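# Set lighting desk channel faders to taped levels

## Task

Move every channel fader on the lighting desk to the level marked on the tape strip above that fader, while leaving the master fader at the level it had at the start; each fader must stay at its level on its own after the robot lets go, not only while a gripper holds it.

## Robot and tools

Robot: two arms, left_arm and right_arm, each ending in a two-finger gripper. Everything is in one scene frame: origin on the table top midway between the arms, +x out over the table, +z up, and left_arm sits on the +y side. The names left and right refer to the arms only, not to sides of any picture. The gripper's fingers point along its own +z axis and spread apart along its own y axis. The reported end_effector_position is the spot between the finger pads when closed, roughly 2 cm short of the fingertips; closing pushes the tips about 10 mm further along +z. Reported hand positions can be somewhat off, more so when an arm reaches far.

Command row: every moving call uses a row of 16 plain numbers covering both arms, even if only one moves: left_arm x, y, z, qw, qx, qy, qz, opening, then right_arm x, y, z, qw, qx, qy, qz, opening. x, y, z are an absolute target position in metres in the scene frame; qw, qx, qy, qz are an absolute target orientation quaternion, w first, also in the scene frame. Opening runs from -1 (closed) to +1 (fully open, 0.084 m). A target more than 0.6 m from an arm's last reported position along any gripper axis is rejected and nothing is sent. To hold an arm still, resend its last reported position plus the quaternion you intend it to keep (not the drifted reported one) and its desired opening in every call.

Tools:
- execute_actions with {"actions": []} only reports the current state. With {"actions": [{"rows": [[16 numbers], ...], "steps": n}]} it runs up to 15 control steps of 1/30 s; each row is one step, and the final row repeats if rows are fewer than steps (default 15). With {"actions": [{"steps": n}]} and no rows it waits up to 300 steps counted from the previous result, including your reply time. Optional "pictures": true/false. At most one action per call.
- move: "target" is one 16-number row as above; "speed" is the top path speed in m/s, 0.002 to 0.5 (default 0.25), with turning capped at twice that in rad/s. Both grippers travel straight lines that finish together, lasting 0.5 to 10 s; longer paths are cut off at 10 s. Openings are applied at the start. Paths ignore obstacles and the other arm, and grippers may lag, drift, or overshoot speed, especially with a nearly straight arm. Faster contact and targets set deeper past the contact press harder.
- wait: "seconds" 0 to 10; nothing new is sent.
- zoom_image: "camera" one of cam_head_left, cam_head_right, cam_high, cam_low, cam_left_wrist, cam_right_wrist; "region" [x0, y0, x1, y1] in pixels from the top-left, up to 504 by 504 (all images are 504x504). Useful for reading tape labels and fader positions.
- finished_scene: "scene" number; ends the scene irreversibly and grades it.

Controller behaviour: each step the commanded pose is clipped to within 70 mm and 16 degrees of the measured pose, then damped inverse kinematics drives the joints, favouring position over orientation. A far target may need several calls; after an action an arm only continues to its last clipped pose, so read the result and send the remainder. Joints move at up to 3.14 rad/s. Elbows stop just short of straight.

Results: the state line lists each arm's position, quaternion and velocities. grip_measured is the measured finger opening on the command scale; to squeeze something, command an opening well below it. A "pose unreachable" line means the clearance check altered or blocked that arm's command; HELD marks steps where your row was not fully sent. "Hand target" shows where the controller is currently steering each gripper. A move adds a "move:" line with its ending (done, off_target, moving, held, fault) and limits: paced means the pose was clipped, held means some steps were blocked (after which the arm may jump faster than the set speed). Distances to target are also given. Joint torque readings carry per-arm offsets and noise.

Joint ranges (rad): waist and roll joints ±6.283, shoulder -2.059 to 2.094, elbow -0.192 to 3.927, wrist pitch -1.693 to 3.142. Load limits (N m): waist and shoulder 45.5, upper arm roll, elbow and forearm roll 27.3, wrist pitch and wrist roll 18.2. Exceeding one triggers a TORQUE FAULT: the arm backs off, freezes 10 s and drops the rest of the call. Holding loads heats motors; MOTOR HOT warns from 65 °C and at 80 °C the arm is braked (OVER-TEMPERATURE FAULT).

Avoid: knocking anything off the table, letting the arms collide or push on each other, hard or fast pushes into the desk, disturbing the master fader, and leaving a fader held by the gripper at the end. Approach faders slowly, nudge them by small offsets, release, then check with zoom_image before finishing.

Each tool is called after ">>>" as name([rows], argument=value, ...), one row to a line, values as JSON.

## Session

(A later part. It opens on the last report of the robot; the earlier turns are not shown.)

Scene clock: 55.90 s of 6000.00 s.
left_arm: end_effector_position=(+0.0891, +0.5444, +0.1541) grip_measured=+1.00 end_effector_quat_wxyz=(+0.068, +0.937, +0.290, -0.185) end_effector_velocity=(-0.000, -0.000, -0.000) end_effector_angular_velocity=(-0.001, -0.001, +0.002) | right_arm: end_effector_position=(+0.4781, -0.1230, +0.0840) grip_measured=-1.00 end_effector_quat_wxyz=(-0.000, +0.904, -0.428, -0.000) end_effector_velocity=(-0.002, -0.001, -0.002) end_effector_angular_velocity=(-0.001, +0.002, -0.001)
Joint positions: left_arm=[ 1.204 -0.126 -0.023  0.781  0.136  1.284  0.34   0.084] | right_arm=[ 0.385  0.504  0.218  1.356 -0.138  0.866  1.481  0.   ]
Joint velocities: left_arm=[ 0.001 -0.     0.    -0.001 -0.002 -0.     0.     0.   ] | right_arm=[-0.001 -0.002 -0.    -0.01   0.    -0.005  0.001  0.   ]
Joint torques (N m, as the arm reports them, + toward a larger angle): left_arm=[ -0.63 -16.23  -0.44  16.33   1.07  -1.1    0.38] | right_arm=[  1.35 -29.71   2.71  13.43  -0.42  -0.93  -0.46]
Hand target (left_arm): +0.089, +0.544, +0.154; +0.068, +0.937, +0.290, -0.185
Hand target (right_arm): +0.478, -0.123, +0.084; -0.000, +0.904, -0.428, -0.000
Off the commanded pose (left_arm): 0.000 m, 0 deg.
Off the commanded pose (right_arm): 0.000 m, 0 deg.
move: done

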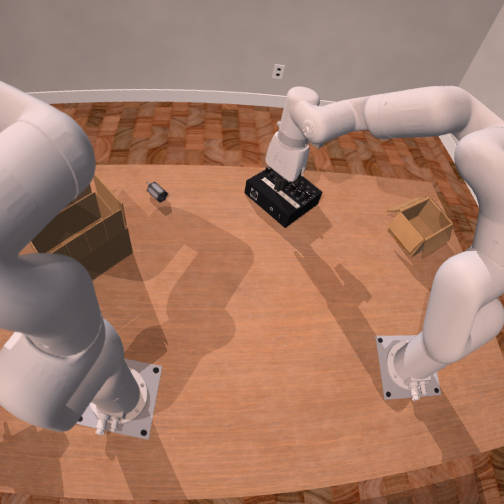

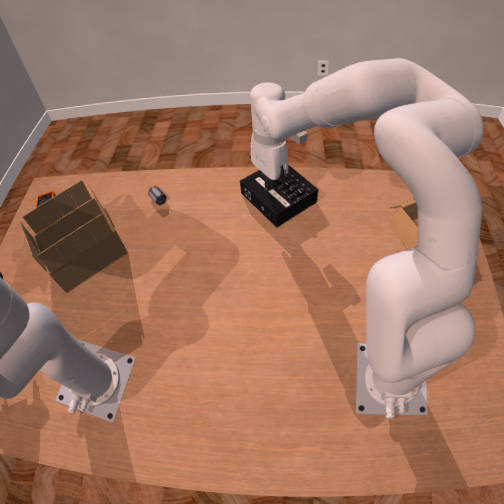

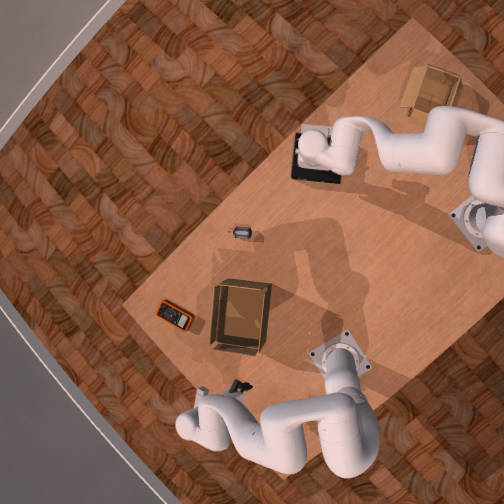

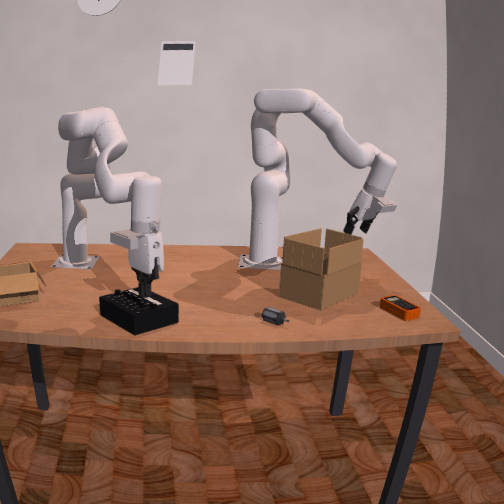

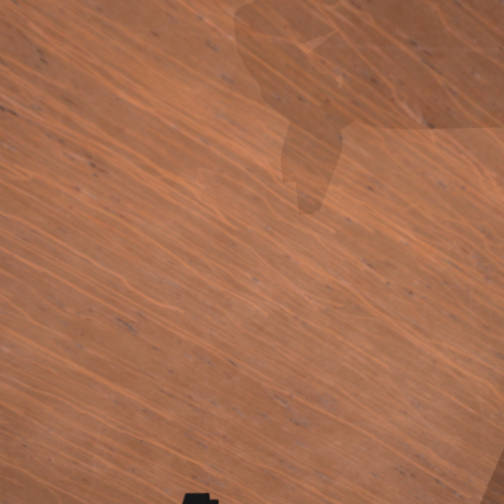

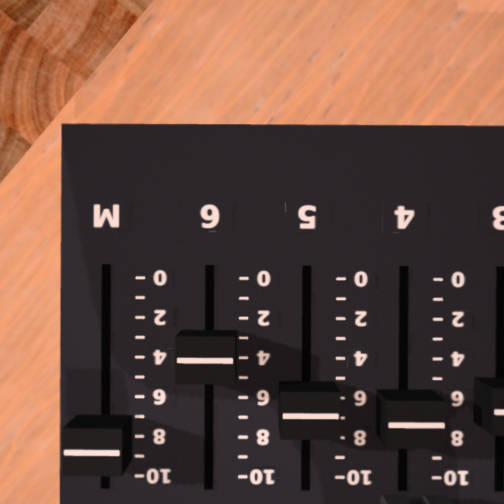

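>>> move(target=[0.0891,0.5444,0.1541,0.068,0.937,0.29,-0.185,1,0.4963,-0.1266,0.084,0,0.904,-0.428,0,-1], speed=0.01)

>>> move(target=[0.0891,0.5444,0.1541,0.068,0.937,0.29,-0.185,1,0.491,-0.12,0.115,0,0.904,-0.428,0,-1], speed=0.03)

>>> move(target=[0.0891,0.5444,0.1541,0.068,0.937,0.29,-0.185,1,0.559,-0.1523,0.115,0,0.904,-0.428,0,-1], speed=0.06)

>>> move(target=[0.0891,0.5444,0.1541,0.068,0.937,0.29,-0.185,1,0.559,-0.1523,0.084,0,0.904,-0.428,0,-1], speed=0.03)

>>> move(target=[0.0891,0.5444,0.1541,0.068,0.937,0.29,-0.185,1,0.545,-0.1353,0.084,0,0.904,-0.428,0,-1], speed=0.015)

>>> move(target=[0.0891,0.5444,0.1541,0.068,0.937,0.29,-0.185,1,0.549,-0.14,0.118,0,0.904,-0.428,0,-1], speed=0.03)

>>> move(target=[0.0891,0.5444,0.1541,0.068,0.937,0.29,-0.185,1,0.48,-0.086,0.118,0,0.904,-0.428,0,-1], speed=0.06)

Scene clock: 66.47 s of 6000.00 s.
left_arm: end_effector_position=(+0.0891, +0.5444, +0.1541) grip_measured=+1.00 end_effector_quat_wxyz=(+0.068, +0.937, +0.290, -0.185) end_effector_velocity=(-0.000, +0.000, -0.000) end_effector_angular_velocity=(+0.000, +0.001, +0.000) | right_arm: end_effector_position=(+0.4960, -0.1265, +0.0840) grip_measured=-1.00 end_effector_quat_wxyz=(+0.000, +0.904, -0.428, -0.000) end_effector_velocity=(+0.001, -0.002, -0.000) end_effector_angular_velocity=(-0.001, +0.001, -0.002)
Joint positions: left_arm=[ 1.204 -0.126 -0.023  0.781  0.136  1.284  0.34   0.084] | right_arm=[ 0.377  0.548  0.211  1.426 -0.14   0.893  1.46   0.   ]
Joint velocities: left_arm=[ 0.     0.     0.    -0.     0.001 -0.    -0.    -0.   ] | right_arm=[-0.001  0.003 -0.002  0.004 -0.     0.003 -0.002  0.   ]
Joint torques (N m, as the arm reports them, + toward a larger angle): left_arm=[ -0.6  -15.99  -0.33  16.29   0.94  -1.06   0.29] | right_arm=[  1.16 -31.08   2.26  13.67  -0.59  -0.9   -0.44]
Hand target (left_arm): +0.089, +0.544, +0.154; +0.068, +0.937, +0.290, -0.185
Hand target (right_arm): +0.496, -0.127, +0.084; +0.000, +0.904, -0.428, +0.000
Off the commanded pose (left_arm): 0.000 m, 0 deg.
Off the commanded pose (right_arm): 0.000 m, 0 deg.
After step 90, 5.47 s passed at rest.
move: done

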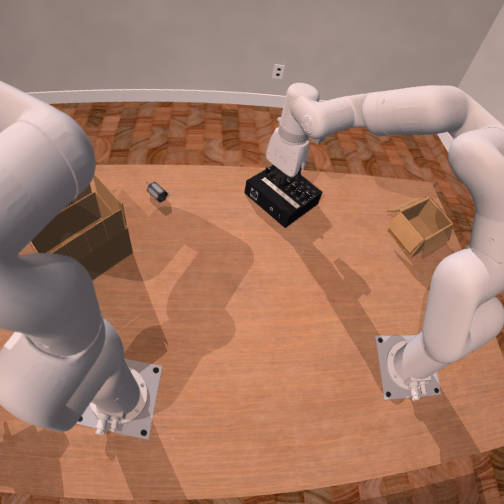

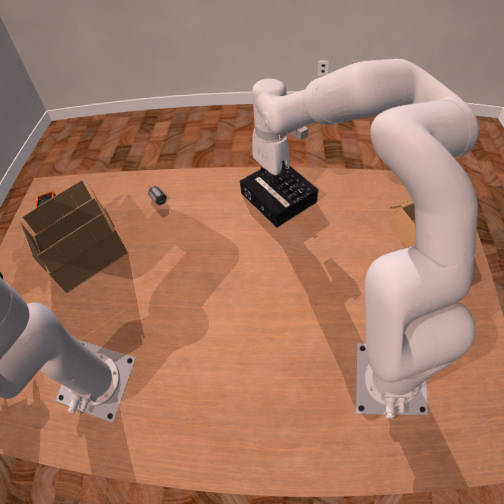

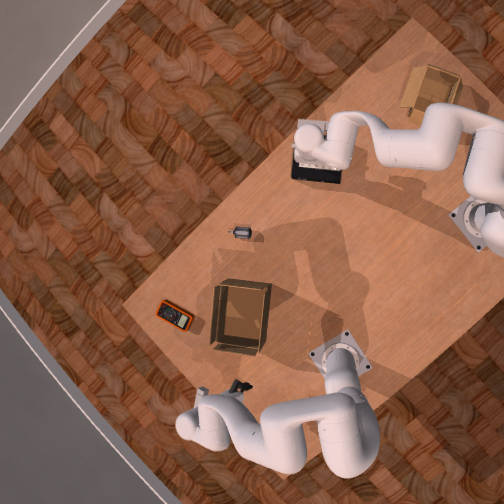

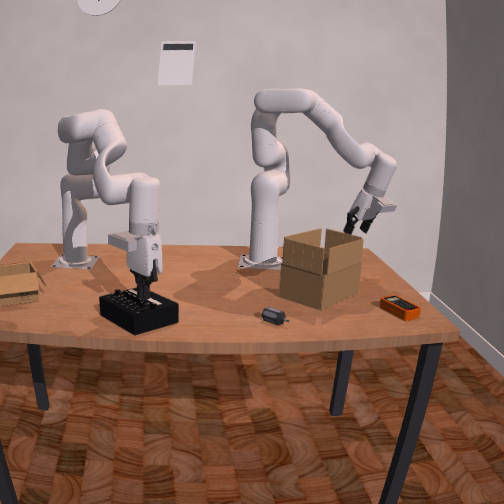

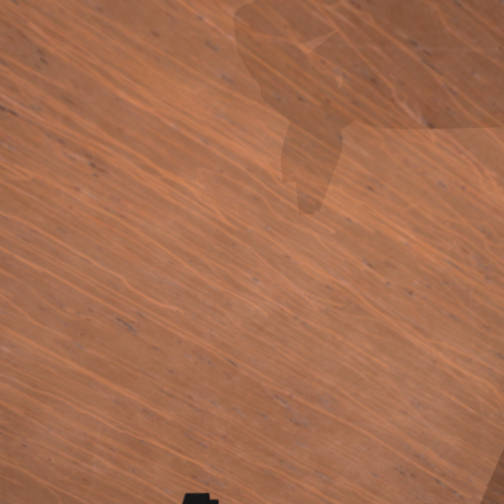

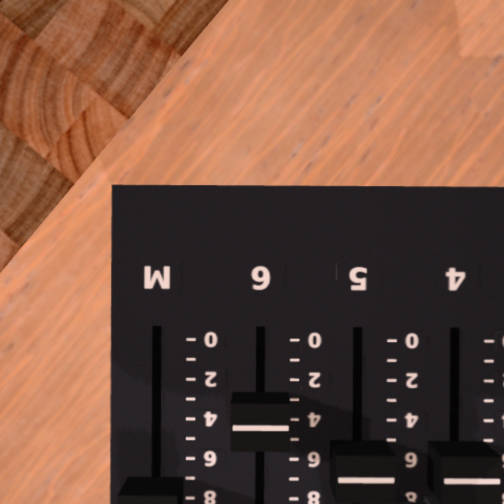

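Scene clock: 67.83 s of 6000.00 s.
left_arm: end_effector_position=(+0.0891, +0.5444, +0.1541) grip_measured=+1.00 end_effector_quat_wxyz=(+0.068, +0.937, +0.290, -0.185) end_effector_velocity=(-0.000, +0.000, +0.000) end_effector_angular_velocity=(+0.000, +0.000, -0.001) | right_arm: end_effector_position=(+0.4909, -0.1201, +0.1148) grip_measured=-1.00 end_effector_quat_wxyz=(+0.000, +0.904, -0.428, -0.000) end_effector_velocity=(-0.001, -0.002, -0.001) end_effector_angular_velocity=(-0.004, +0.004, -0.001)
Joint positions: left_arm=[ 1.204 -0.126 -0.023  0.781  0.136  1.284  0.34   0.084] | right_arm=[ 0.383  0.498  0.222  1.444 -0.129  0.96   1.467  0.   ]
Joint velocities: left_arm=[-0.     0.     0.     0.     0.001 -0.     0.     0.   ] | right_arm=[-0.     0.001 -0.001 -0.001 -0.001  0.004 -0.     0.   ]
Joint torques (N m, as the arm reports them, + toward a larger angle): left_arm=[ -0.7  -16.11  -0.19  16.31   0.97  -0.97   0.27] | right_arm=[  1.19 -30.41   2.6   13.81  -0.21  -0.87  -0.52]
Hand target (left_arm): +0.089, +0.544, +0.154; +0.068, +0.937, +0.290, -0.185
Hand target (right_arm): +0.491, -0.120, +0.115; +0.000, +0.904, -0.428, +0.000
Off the commanded pose (left_arm): 0.000 m, 0 deg.
Off the commanded pose (right_arm): 0.000 m, 0 deg.
move: done

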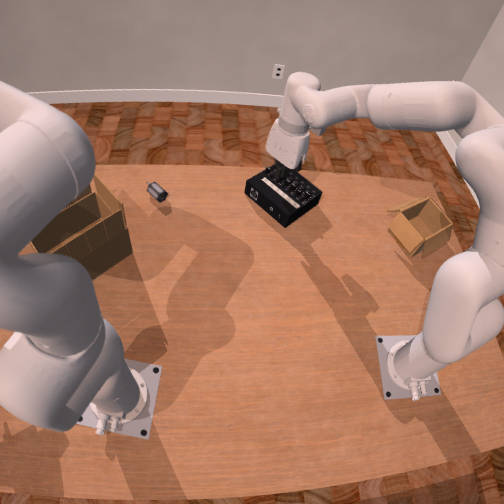

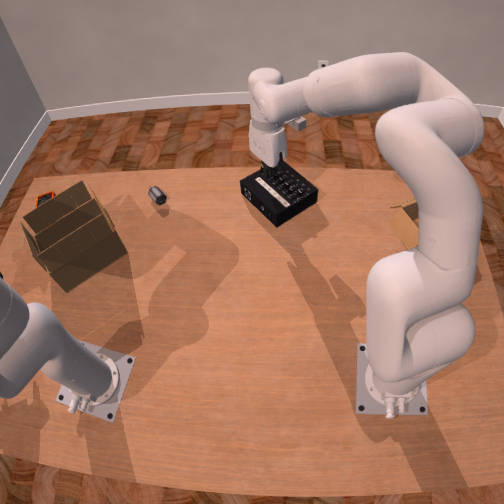

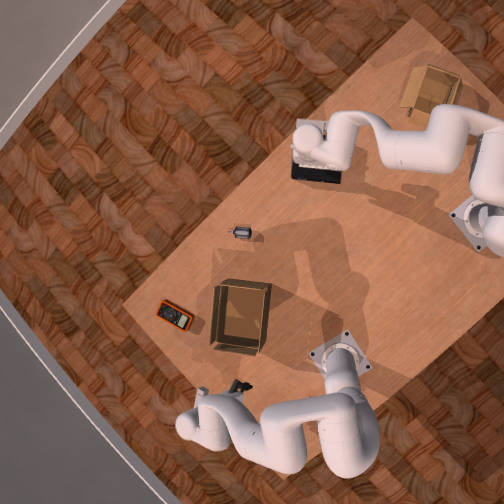

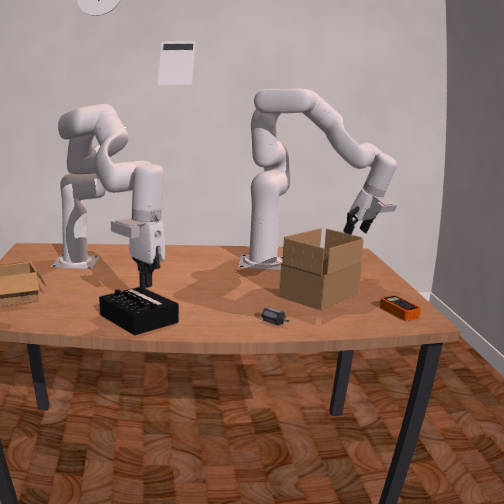

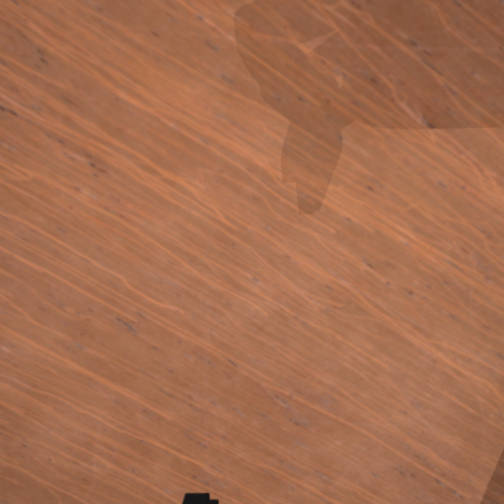

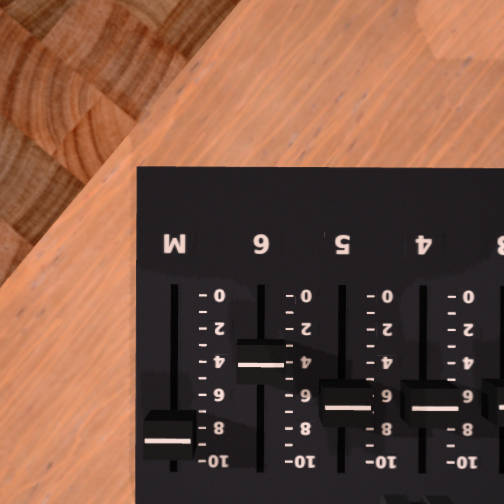

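Scene clock: 69.43 s of 6000.00 s.
left_arm: end_effector_position=(+0.0891, +0.5444, +0.1541) grip_measured=+1.00 end_effector_quat_wxyz=(+0.068, +0.937, +0.290, -0.185) end_effector_velocity=(-0.000, +0.000, +0.000) end_effector_angular_velocity=(-0.001, -0.001, +0.002) | right_arm: end_effector_position=(+0.5586, -0.1524, +0.1151) grip_measured=-1.00 end_effector_quat_wxyz=(+0.000, +0.904, -0.428, +0.000) end_effector_velocity=(+0.000, +0.003, +0.000) end_effector_angular_velocity=(+0.001, +0.002, +0.005)
Joint positions: left_arm=[ 1.204 -0.126 -0.023  0.781  0.136  1.284  0.34   0.084] | right_arm=[ 0.333  0.657  0.191  1.703 -0.134  1.059  1.364  0.   ]
Joint velocities: left_arm=[ 0.001 -0.     0.001  0.    -0.001  0.001  0.001  0.   ] | right_arm=[ 0.002  0.006  0.003  0.01  -0.     0.006 -0.002  0.   ]
Joint torques (N m, as the arm reports them, + toward a larger angle): left_arm=[ -0.55 -15.99  -0.39  16.26   1.06  -1.12   0.43] | right_arm=[  1.22 -34.     2.61  14.08  -0.38  -0.93  -0.56]
Hand target (left_arm): +0.089, +0.544, +0.154; +0.068, +0.937, +0.290, -0.185
Hand target (right_arm): +0.559, -0.153, +0.115; +0.000, +0.904, -0.428, +0.000
Off the commanded pose (left_arm): 0.000 m, 0 deg.
Off the commanded pose (right_arm): 0.000 m, 0 deg.
move: done

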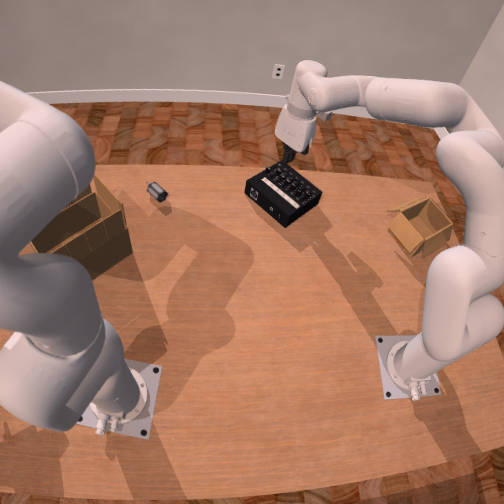

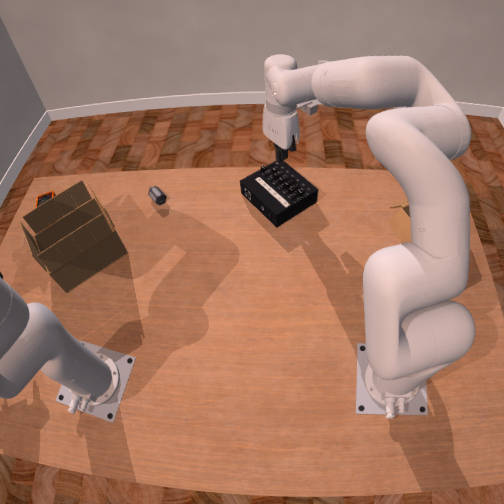

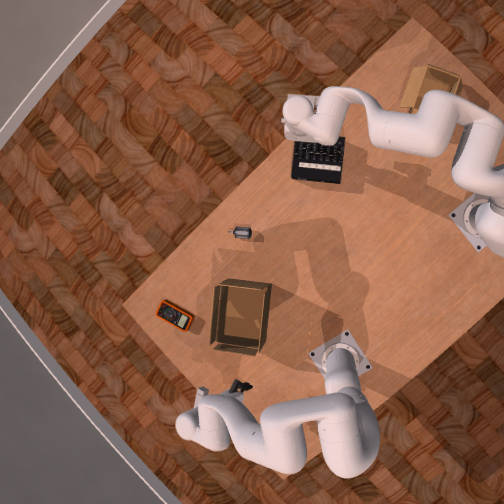

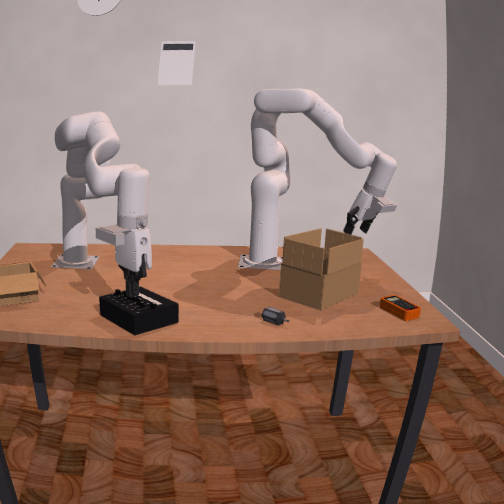

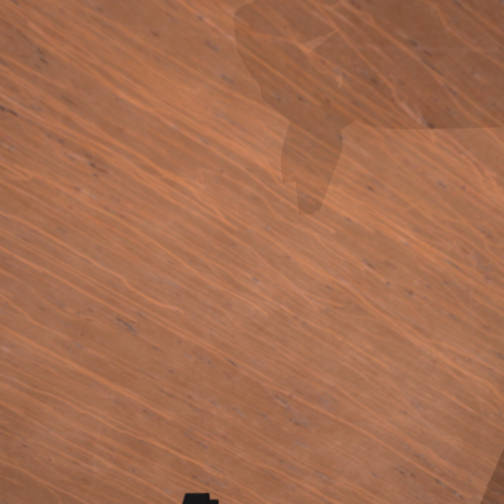

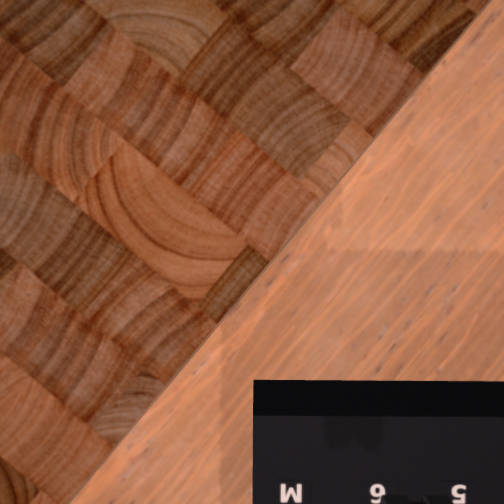

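Scene clock: 70.77 s of 6000.00 s.
left_arm: end_effector_position=(+0.0891, +0.5444, +0.1541) grip_measured=+1.00 end_effector_quat_wxyz=(+0.068, +0.937, +0.290, -0.185) end_effector_velocity=(-0.000, -0.001, -0.000) end_effector_angular_velocity=(-0.002, +0.002, -0.002) | right_arm: end_effector_position=(+0.5591, -0.1522, +0.0842) grip_measured=-1.00 end_effector_quat_wxyz=(-0.000, +0.904, -0.428, +0.000) end_effector_velocity=(+0.002, +0.001, +0.002) end_effector_angular_velocity=(+0.002, -0.006, -0.001)
Joint positions: left_arm=[ 1.204 -0.126 -0.023  0.781  0.136  1.284  0.34   0.084] | right_arm=[ 0.335  0.698  0.185  1.678 -0.142  0.993  1.369  0.   ]
Joint velocities: left_arm=[-0.001 -0.    -0.001 -0.001  0.     0.002  0.001  0.   ] | right_arm=[ 0.    -0.001  0.     0.002 -0.001 -0.003  0.002  0.   ]
Joint torques (N m, as the arm reports them, + toward a larger angle): left_arm=[ -0.51 -16.15  -0.19  16.12   1.18  -1.1    0.32] | right_arm=[  1.26 -34.4    2.66  13.89  -0.46  -0.86  -0.4 ]
Hand target (left_arm): +0.089, +0.544, +0.154; +0.068, +0.937, +0.290, -0.185
Hand target (right_arm): +0.559, -0.152, +0.084; -0.000, +0.904, -0.428, -0.000
Off the commanded pose (left_arm): 0.000 m, 0 deg.
Off the commanded pose (right_arm): 0.000 m, 0 deg.
move: done

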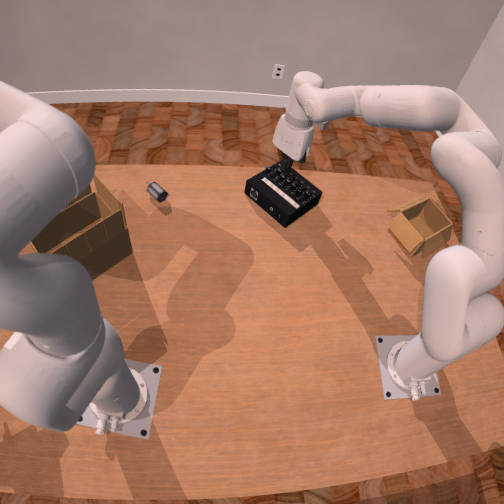

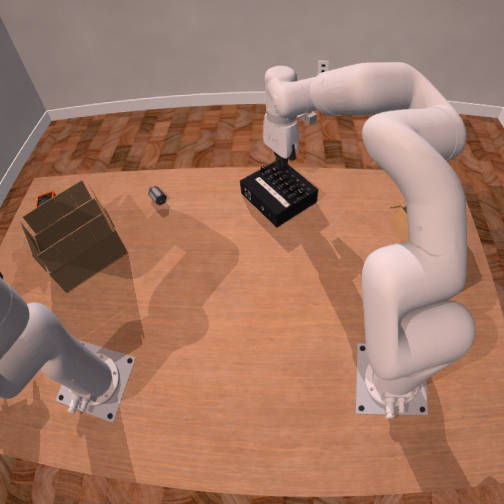

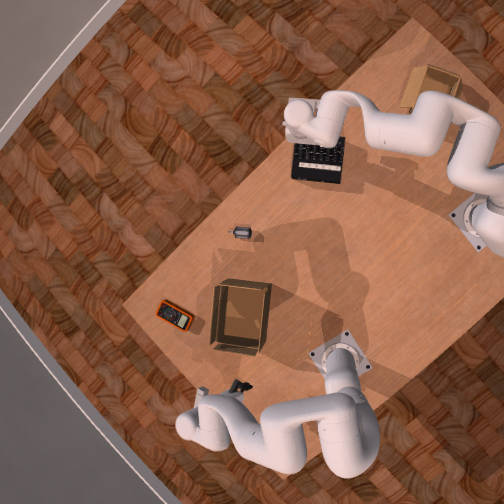

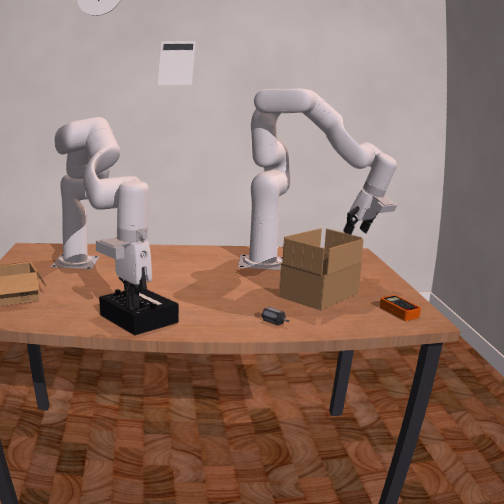

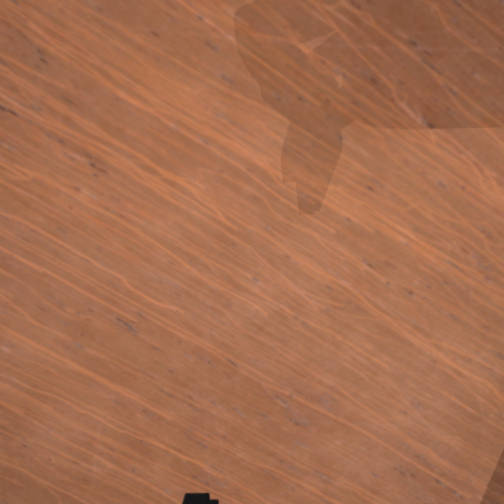

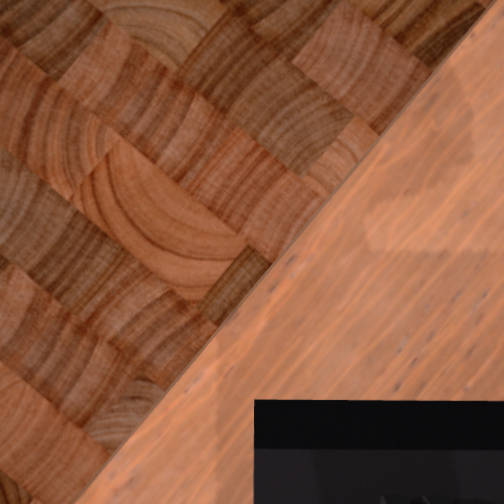

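Scene clock: 72.50 s of 6000.00 s.
left_arm: end_effector_position=(+0.0891, +0.5444, +0.1541) grip_measured=+1.00 end_effector_quat_wxyz=(+0.068, +0.937, +0.290, -0.185) end_effector_velocity=(-0.000, +0.000, -0.000) end_effector_angular_velocity=(+0.001, -0.001, +0.001) | right_arm: end_effector_position=(+0.5451, -0.1352, +0.0840) grip_measured=-1.00 end_effector_quat_wxyz=(-0.000, +0.904, -0.428, -0.000) end_effector_velocity=(-0.001, -0.000, -0.001) end_effector_angular_velocity=(+0.000, +0.002, -0.002)
Joint positions: left_arm=[ 1.204 -0.126 -0.023  0.781  0.136  1.284  0.34   0.084] | right_arm=[ 0.361  0.678  0.191  1.643 -0.144  0.979  1.406  0.   ]
Joint velocities: left_arm=[ 0.001  0.     0.    -0.     0.    -0.001 -0.     0.   ] | right_arm=[-0.    -0.    -0.    -0.003  0.001 -0.001  0.002  0.   ]
Joint torques (N m, as the arm reports them, + toward a larger angle): left_arm=[ -0.59 -15.96  -0.34  16.04   1.1   -1.08   0.39] | right_arm=[  1.23 -33.69   2.99  13.77  -0.35  -0.96  -0.4 ]
Hand target (left_arm): +0.089, +0.544, +0.154; +0.068, +0.937, +0.290, -0.185
Hand target (right_arm): +0.545, -0.135, +0.084; -0.000, +0.904, -0.428, -0.000
Off the commanded pose (left_arm): 0.000 m, 0 deg.
Off the commanded pose (right_arm): 0.000 m, 0 deg.
move: done

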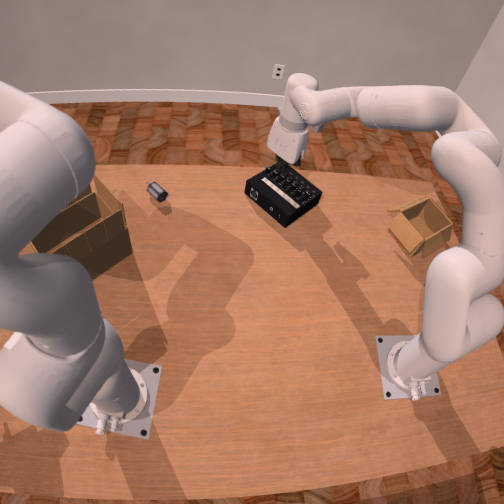

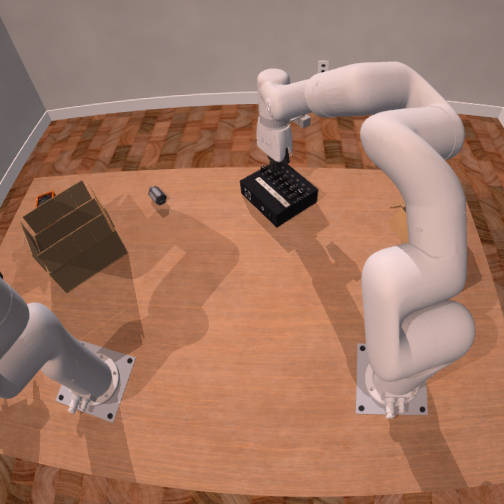

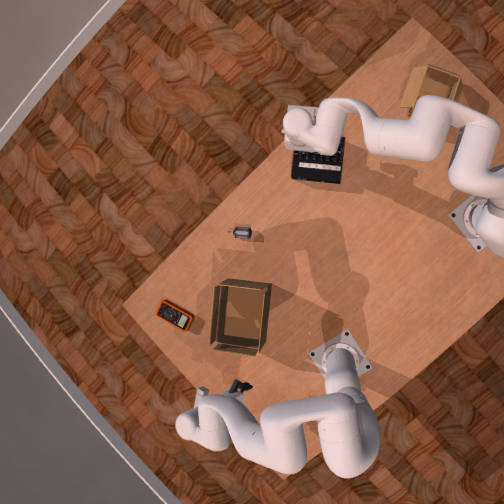

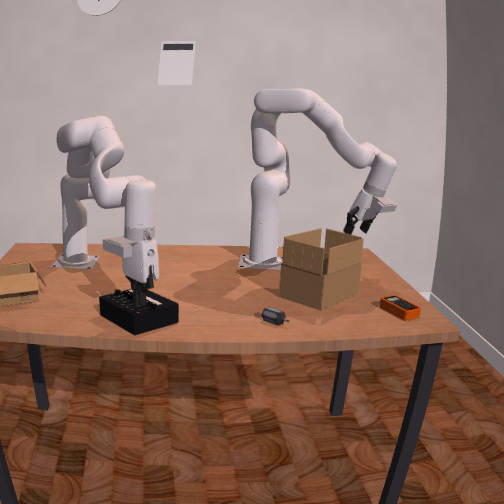

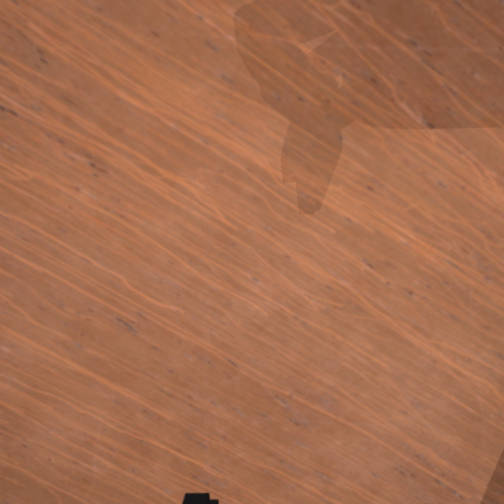

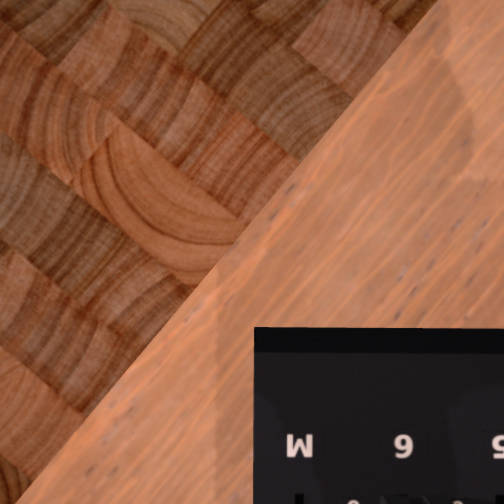

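Scene clock: 73.93 s of 6000.00 s.
left_arm: end_effector_position=(+0.0891, +0.5444, +0.1541) grip_measured=+1.00 end_effector_quat_wxyz=(+0.068, +0.937, +0.290, -0.185) end_effector_velocity=(+0.000, -0.000, -0.000) end_effector_angular_velocity=(-0.000, +0.000, -0.002) | right_arm: end_effector_position=(+0.5488, -0.1401, +0.1178) grip_measured=-1.00 end_effector_quat_wxyz=(+0.000, +0.904, -0.428, -0.000) end_effector_velocity=(-0.001, +0.000, -0.001) end_effector_angular_velocity=(-0.001, +0.005, +0.001)
Joint positions: left_arm=[ 1.204 -0.126 -0.023  0.781  0.136  1.284  0.34   0.084] | right_arm=[ 0.351  0.64   0.196  1.682 -0.134  1.056  1.39   0.   ]
Joint velocities: left_arm=[-0.001 -0.    -0.001 -0.001  0.    -0.     0.001  0.   ] | right_arm=[ 0.     0.001  0.001  0.001  0.001  0.005 -0.001  0.   ]
Joint torques (N m, as the arm reports them, + toward a larger angle): left_arm=[ -0.18 -15.94  -0.33  16.13   0.95  -1.11   0.31] | right_arm=[  1.41 -33.73   2.76  14.17  -0.28  -0.97  -0.38]
Hand target (left_arm): +0.089, +0.544, +0.154; +0.068, +0.937, +0.290, -0.185
Hand target (right_arm): +0.549, -0.140, +0.118; +0.000, +0.904, -0.428, +0.000
Off the commanded pose (left_arm): 0.000 m, 0 deg.
Off the commanded pose (right_arm): 0.000 m, 0 deg.
move: done

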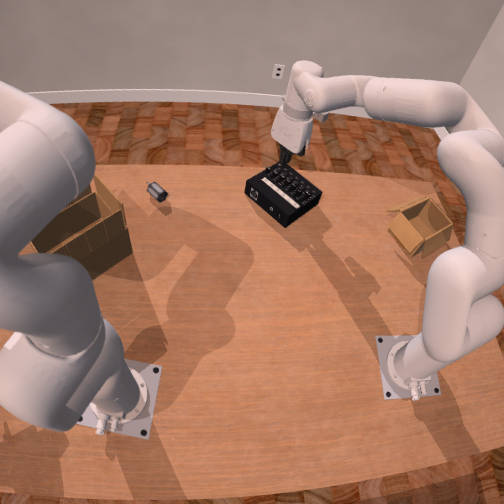

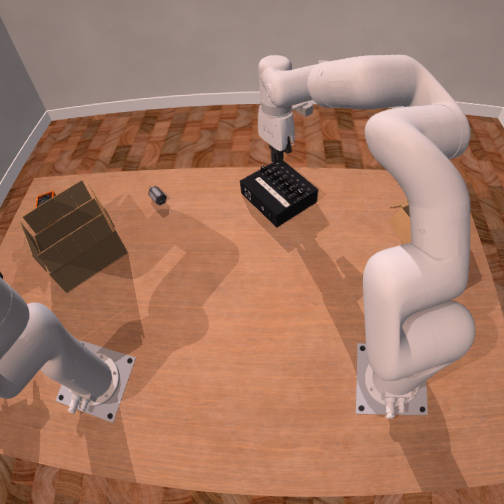

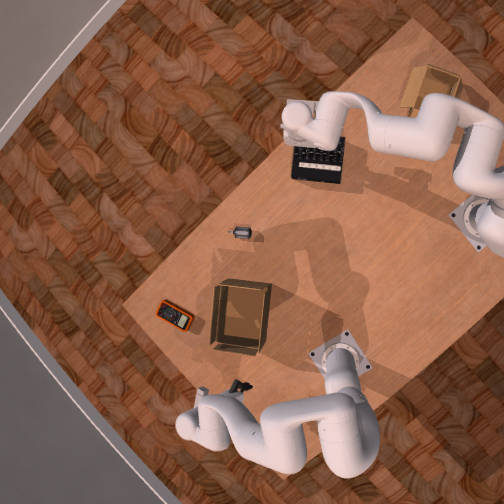

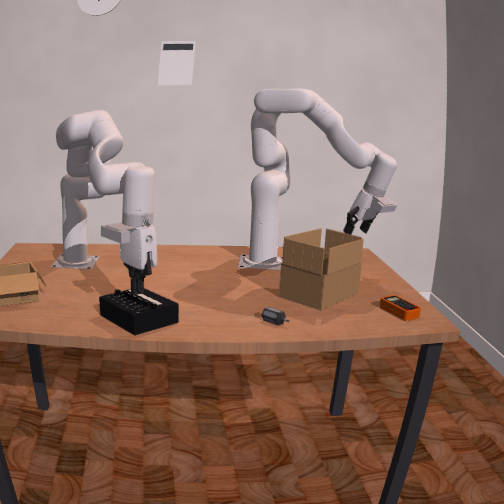

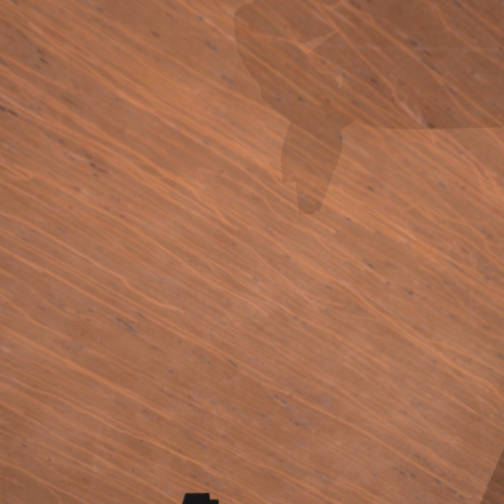

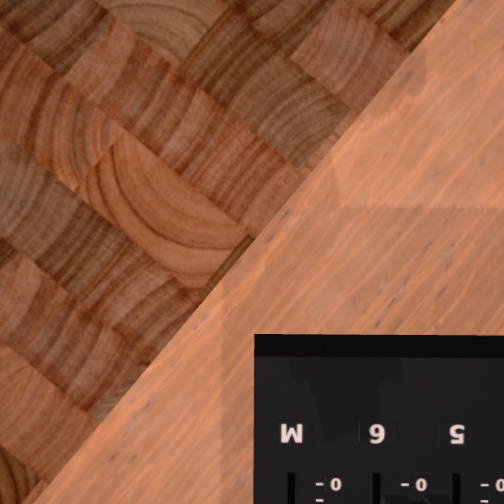

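Scene clock: 75.73 s of 6000.00 s.
left_arm: end_effector_position=(+0.0891, +0.5444, +0.1541) grip_measured=+1.00 end_effector_quat_wxyz=(+0.068, +0.937, +0.290, -0.185) end_effector_velocity=(+0.000, -0.001, -0.000) end_effector_angular_velocity=(-0.001, +0.001, -0.003) | right_arm: end_effector_position=(+0.4804, -0.0860, +0.1179) grip_measured=-1.00 end_effector_quat_wxyz=(-0.000, +0.904, -0.428, -0.000) end_effector_velocity=(-0.000, -0.002, -0.001) end_effector_angular_velocity=(-0.002, +0.001, -0.004)
Joint positions: left_arm=[ 1.204 -0.126 -0.023  0.781  0.136  1.284  0.34   0.084] | right_arm=[ 0.439  0.522  0.23   1.488 -0.137  0.982  1.53   0.   ]
Joint velocities: left_arm=[-0.    -0.    -0.003 -0.001 -0.     0.     0.     0.   ] | right_arm=[-0.001 -0.    -0.002 -0.004 -0.    -0.002  0.003  0.   ]
Joint torques (N m, as the arm reports them, + toward a larger angle): left_arm=[ -0.23 -16.52  -0.32  16.42   0.89  -1.16   0.49] | right_arm=[  1.33 -30.93   3.04  13.8   -0.3   -0.93  -0.5 ]
Hand target (left_arm): +0.089, +0.544, +0.154; +0.068, +0.937, +0.290, -0.185
Hand target (right_arm): +0.480, -0.086, +0.118; -0.000, +0.904, -0.428, -0.000
Off the commanded pose (left_arm): 0.000 m, 0 deg.
Off the commanded pose (right_arm): 0.000 m, 0 deg.
move: done

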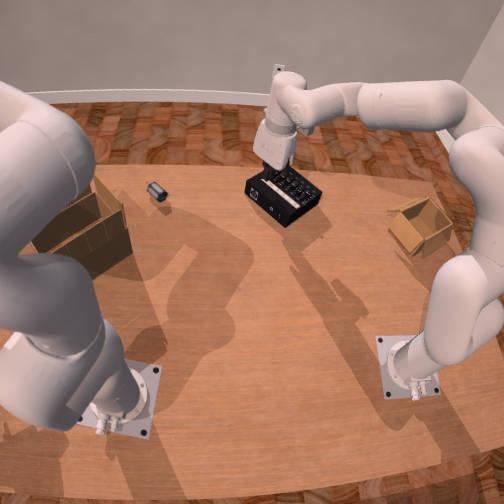

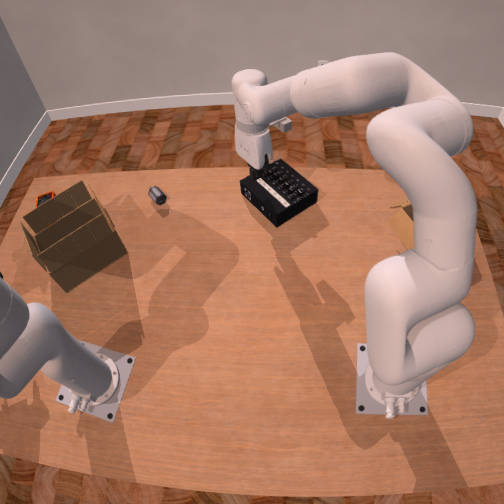

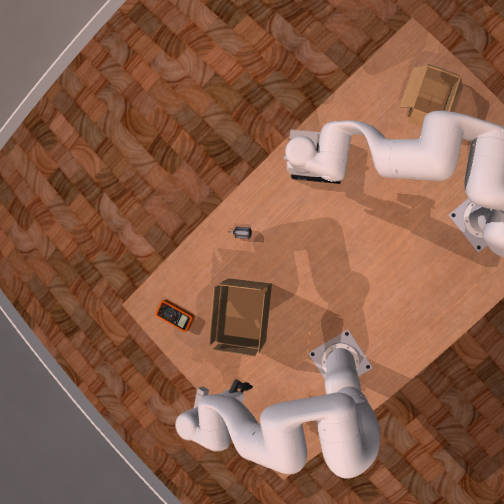

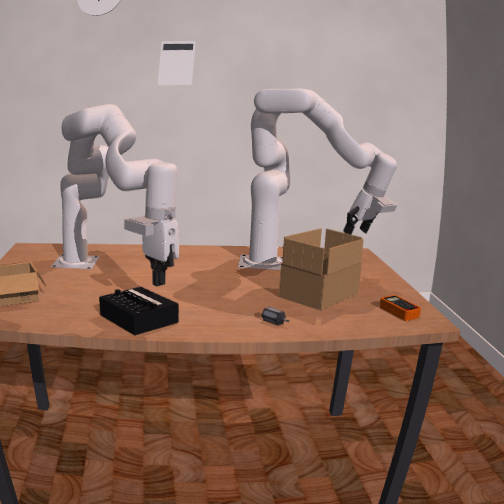

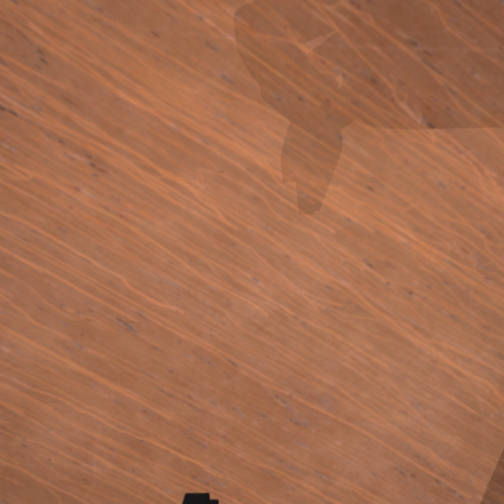

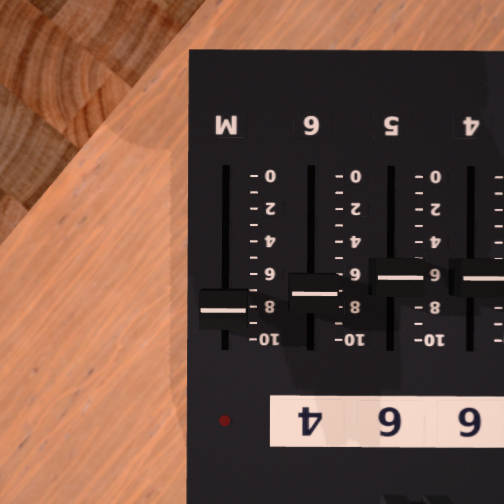

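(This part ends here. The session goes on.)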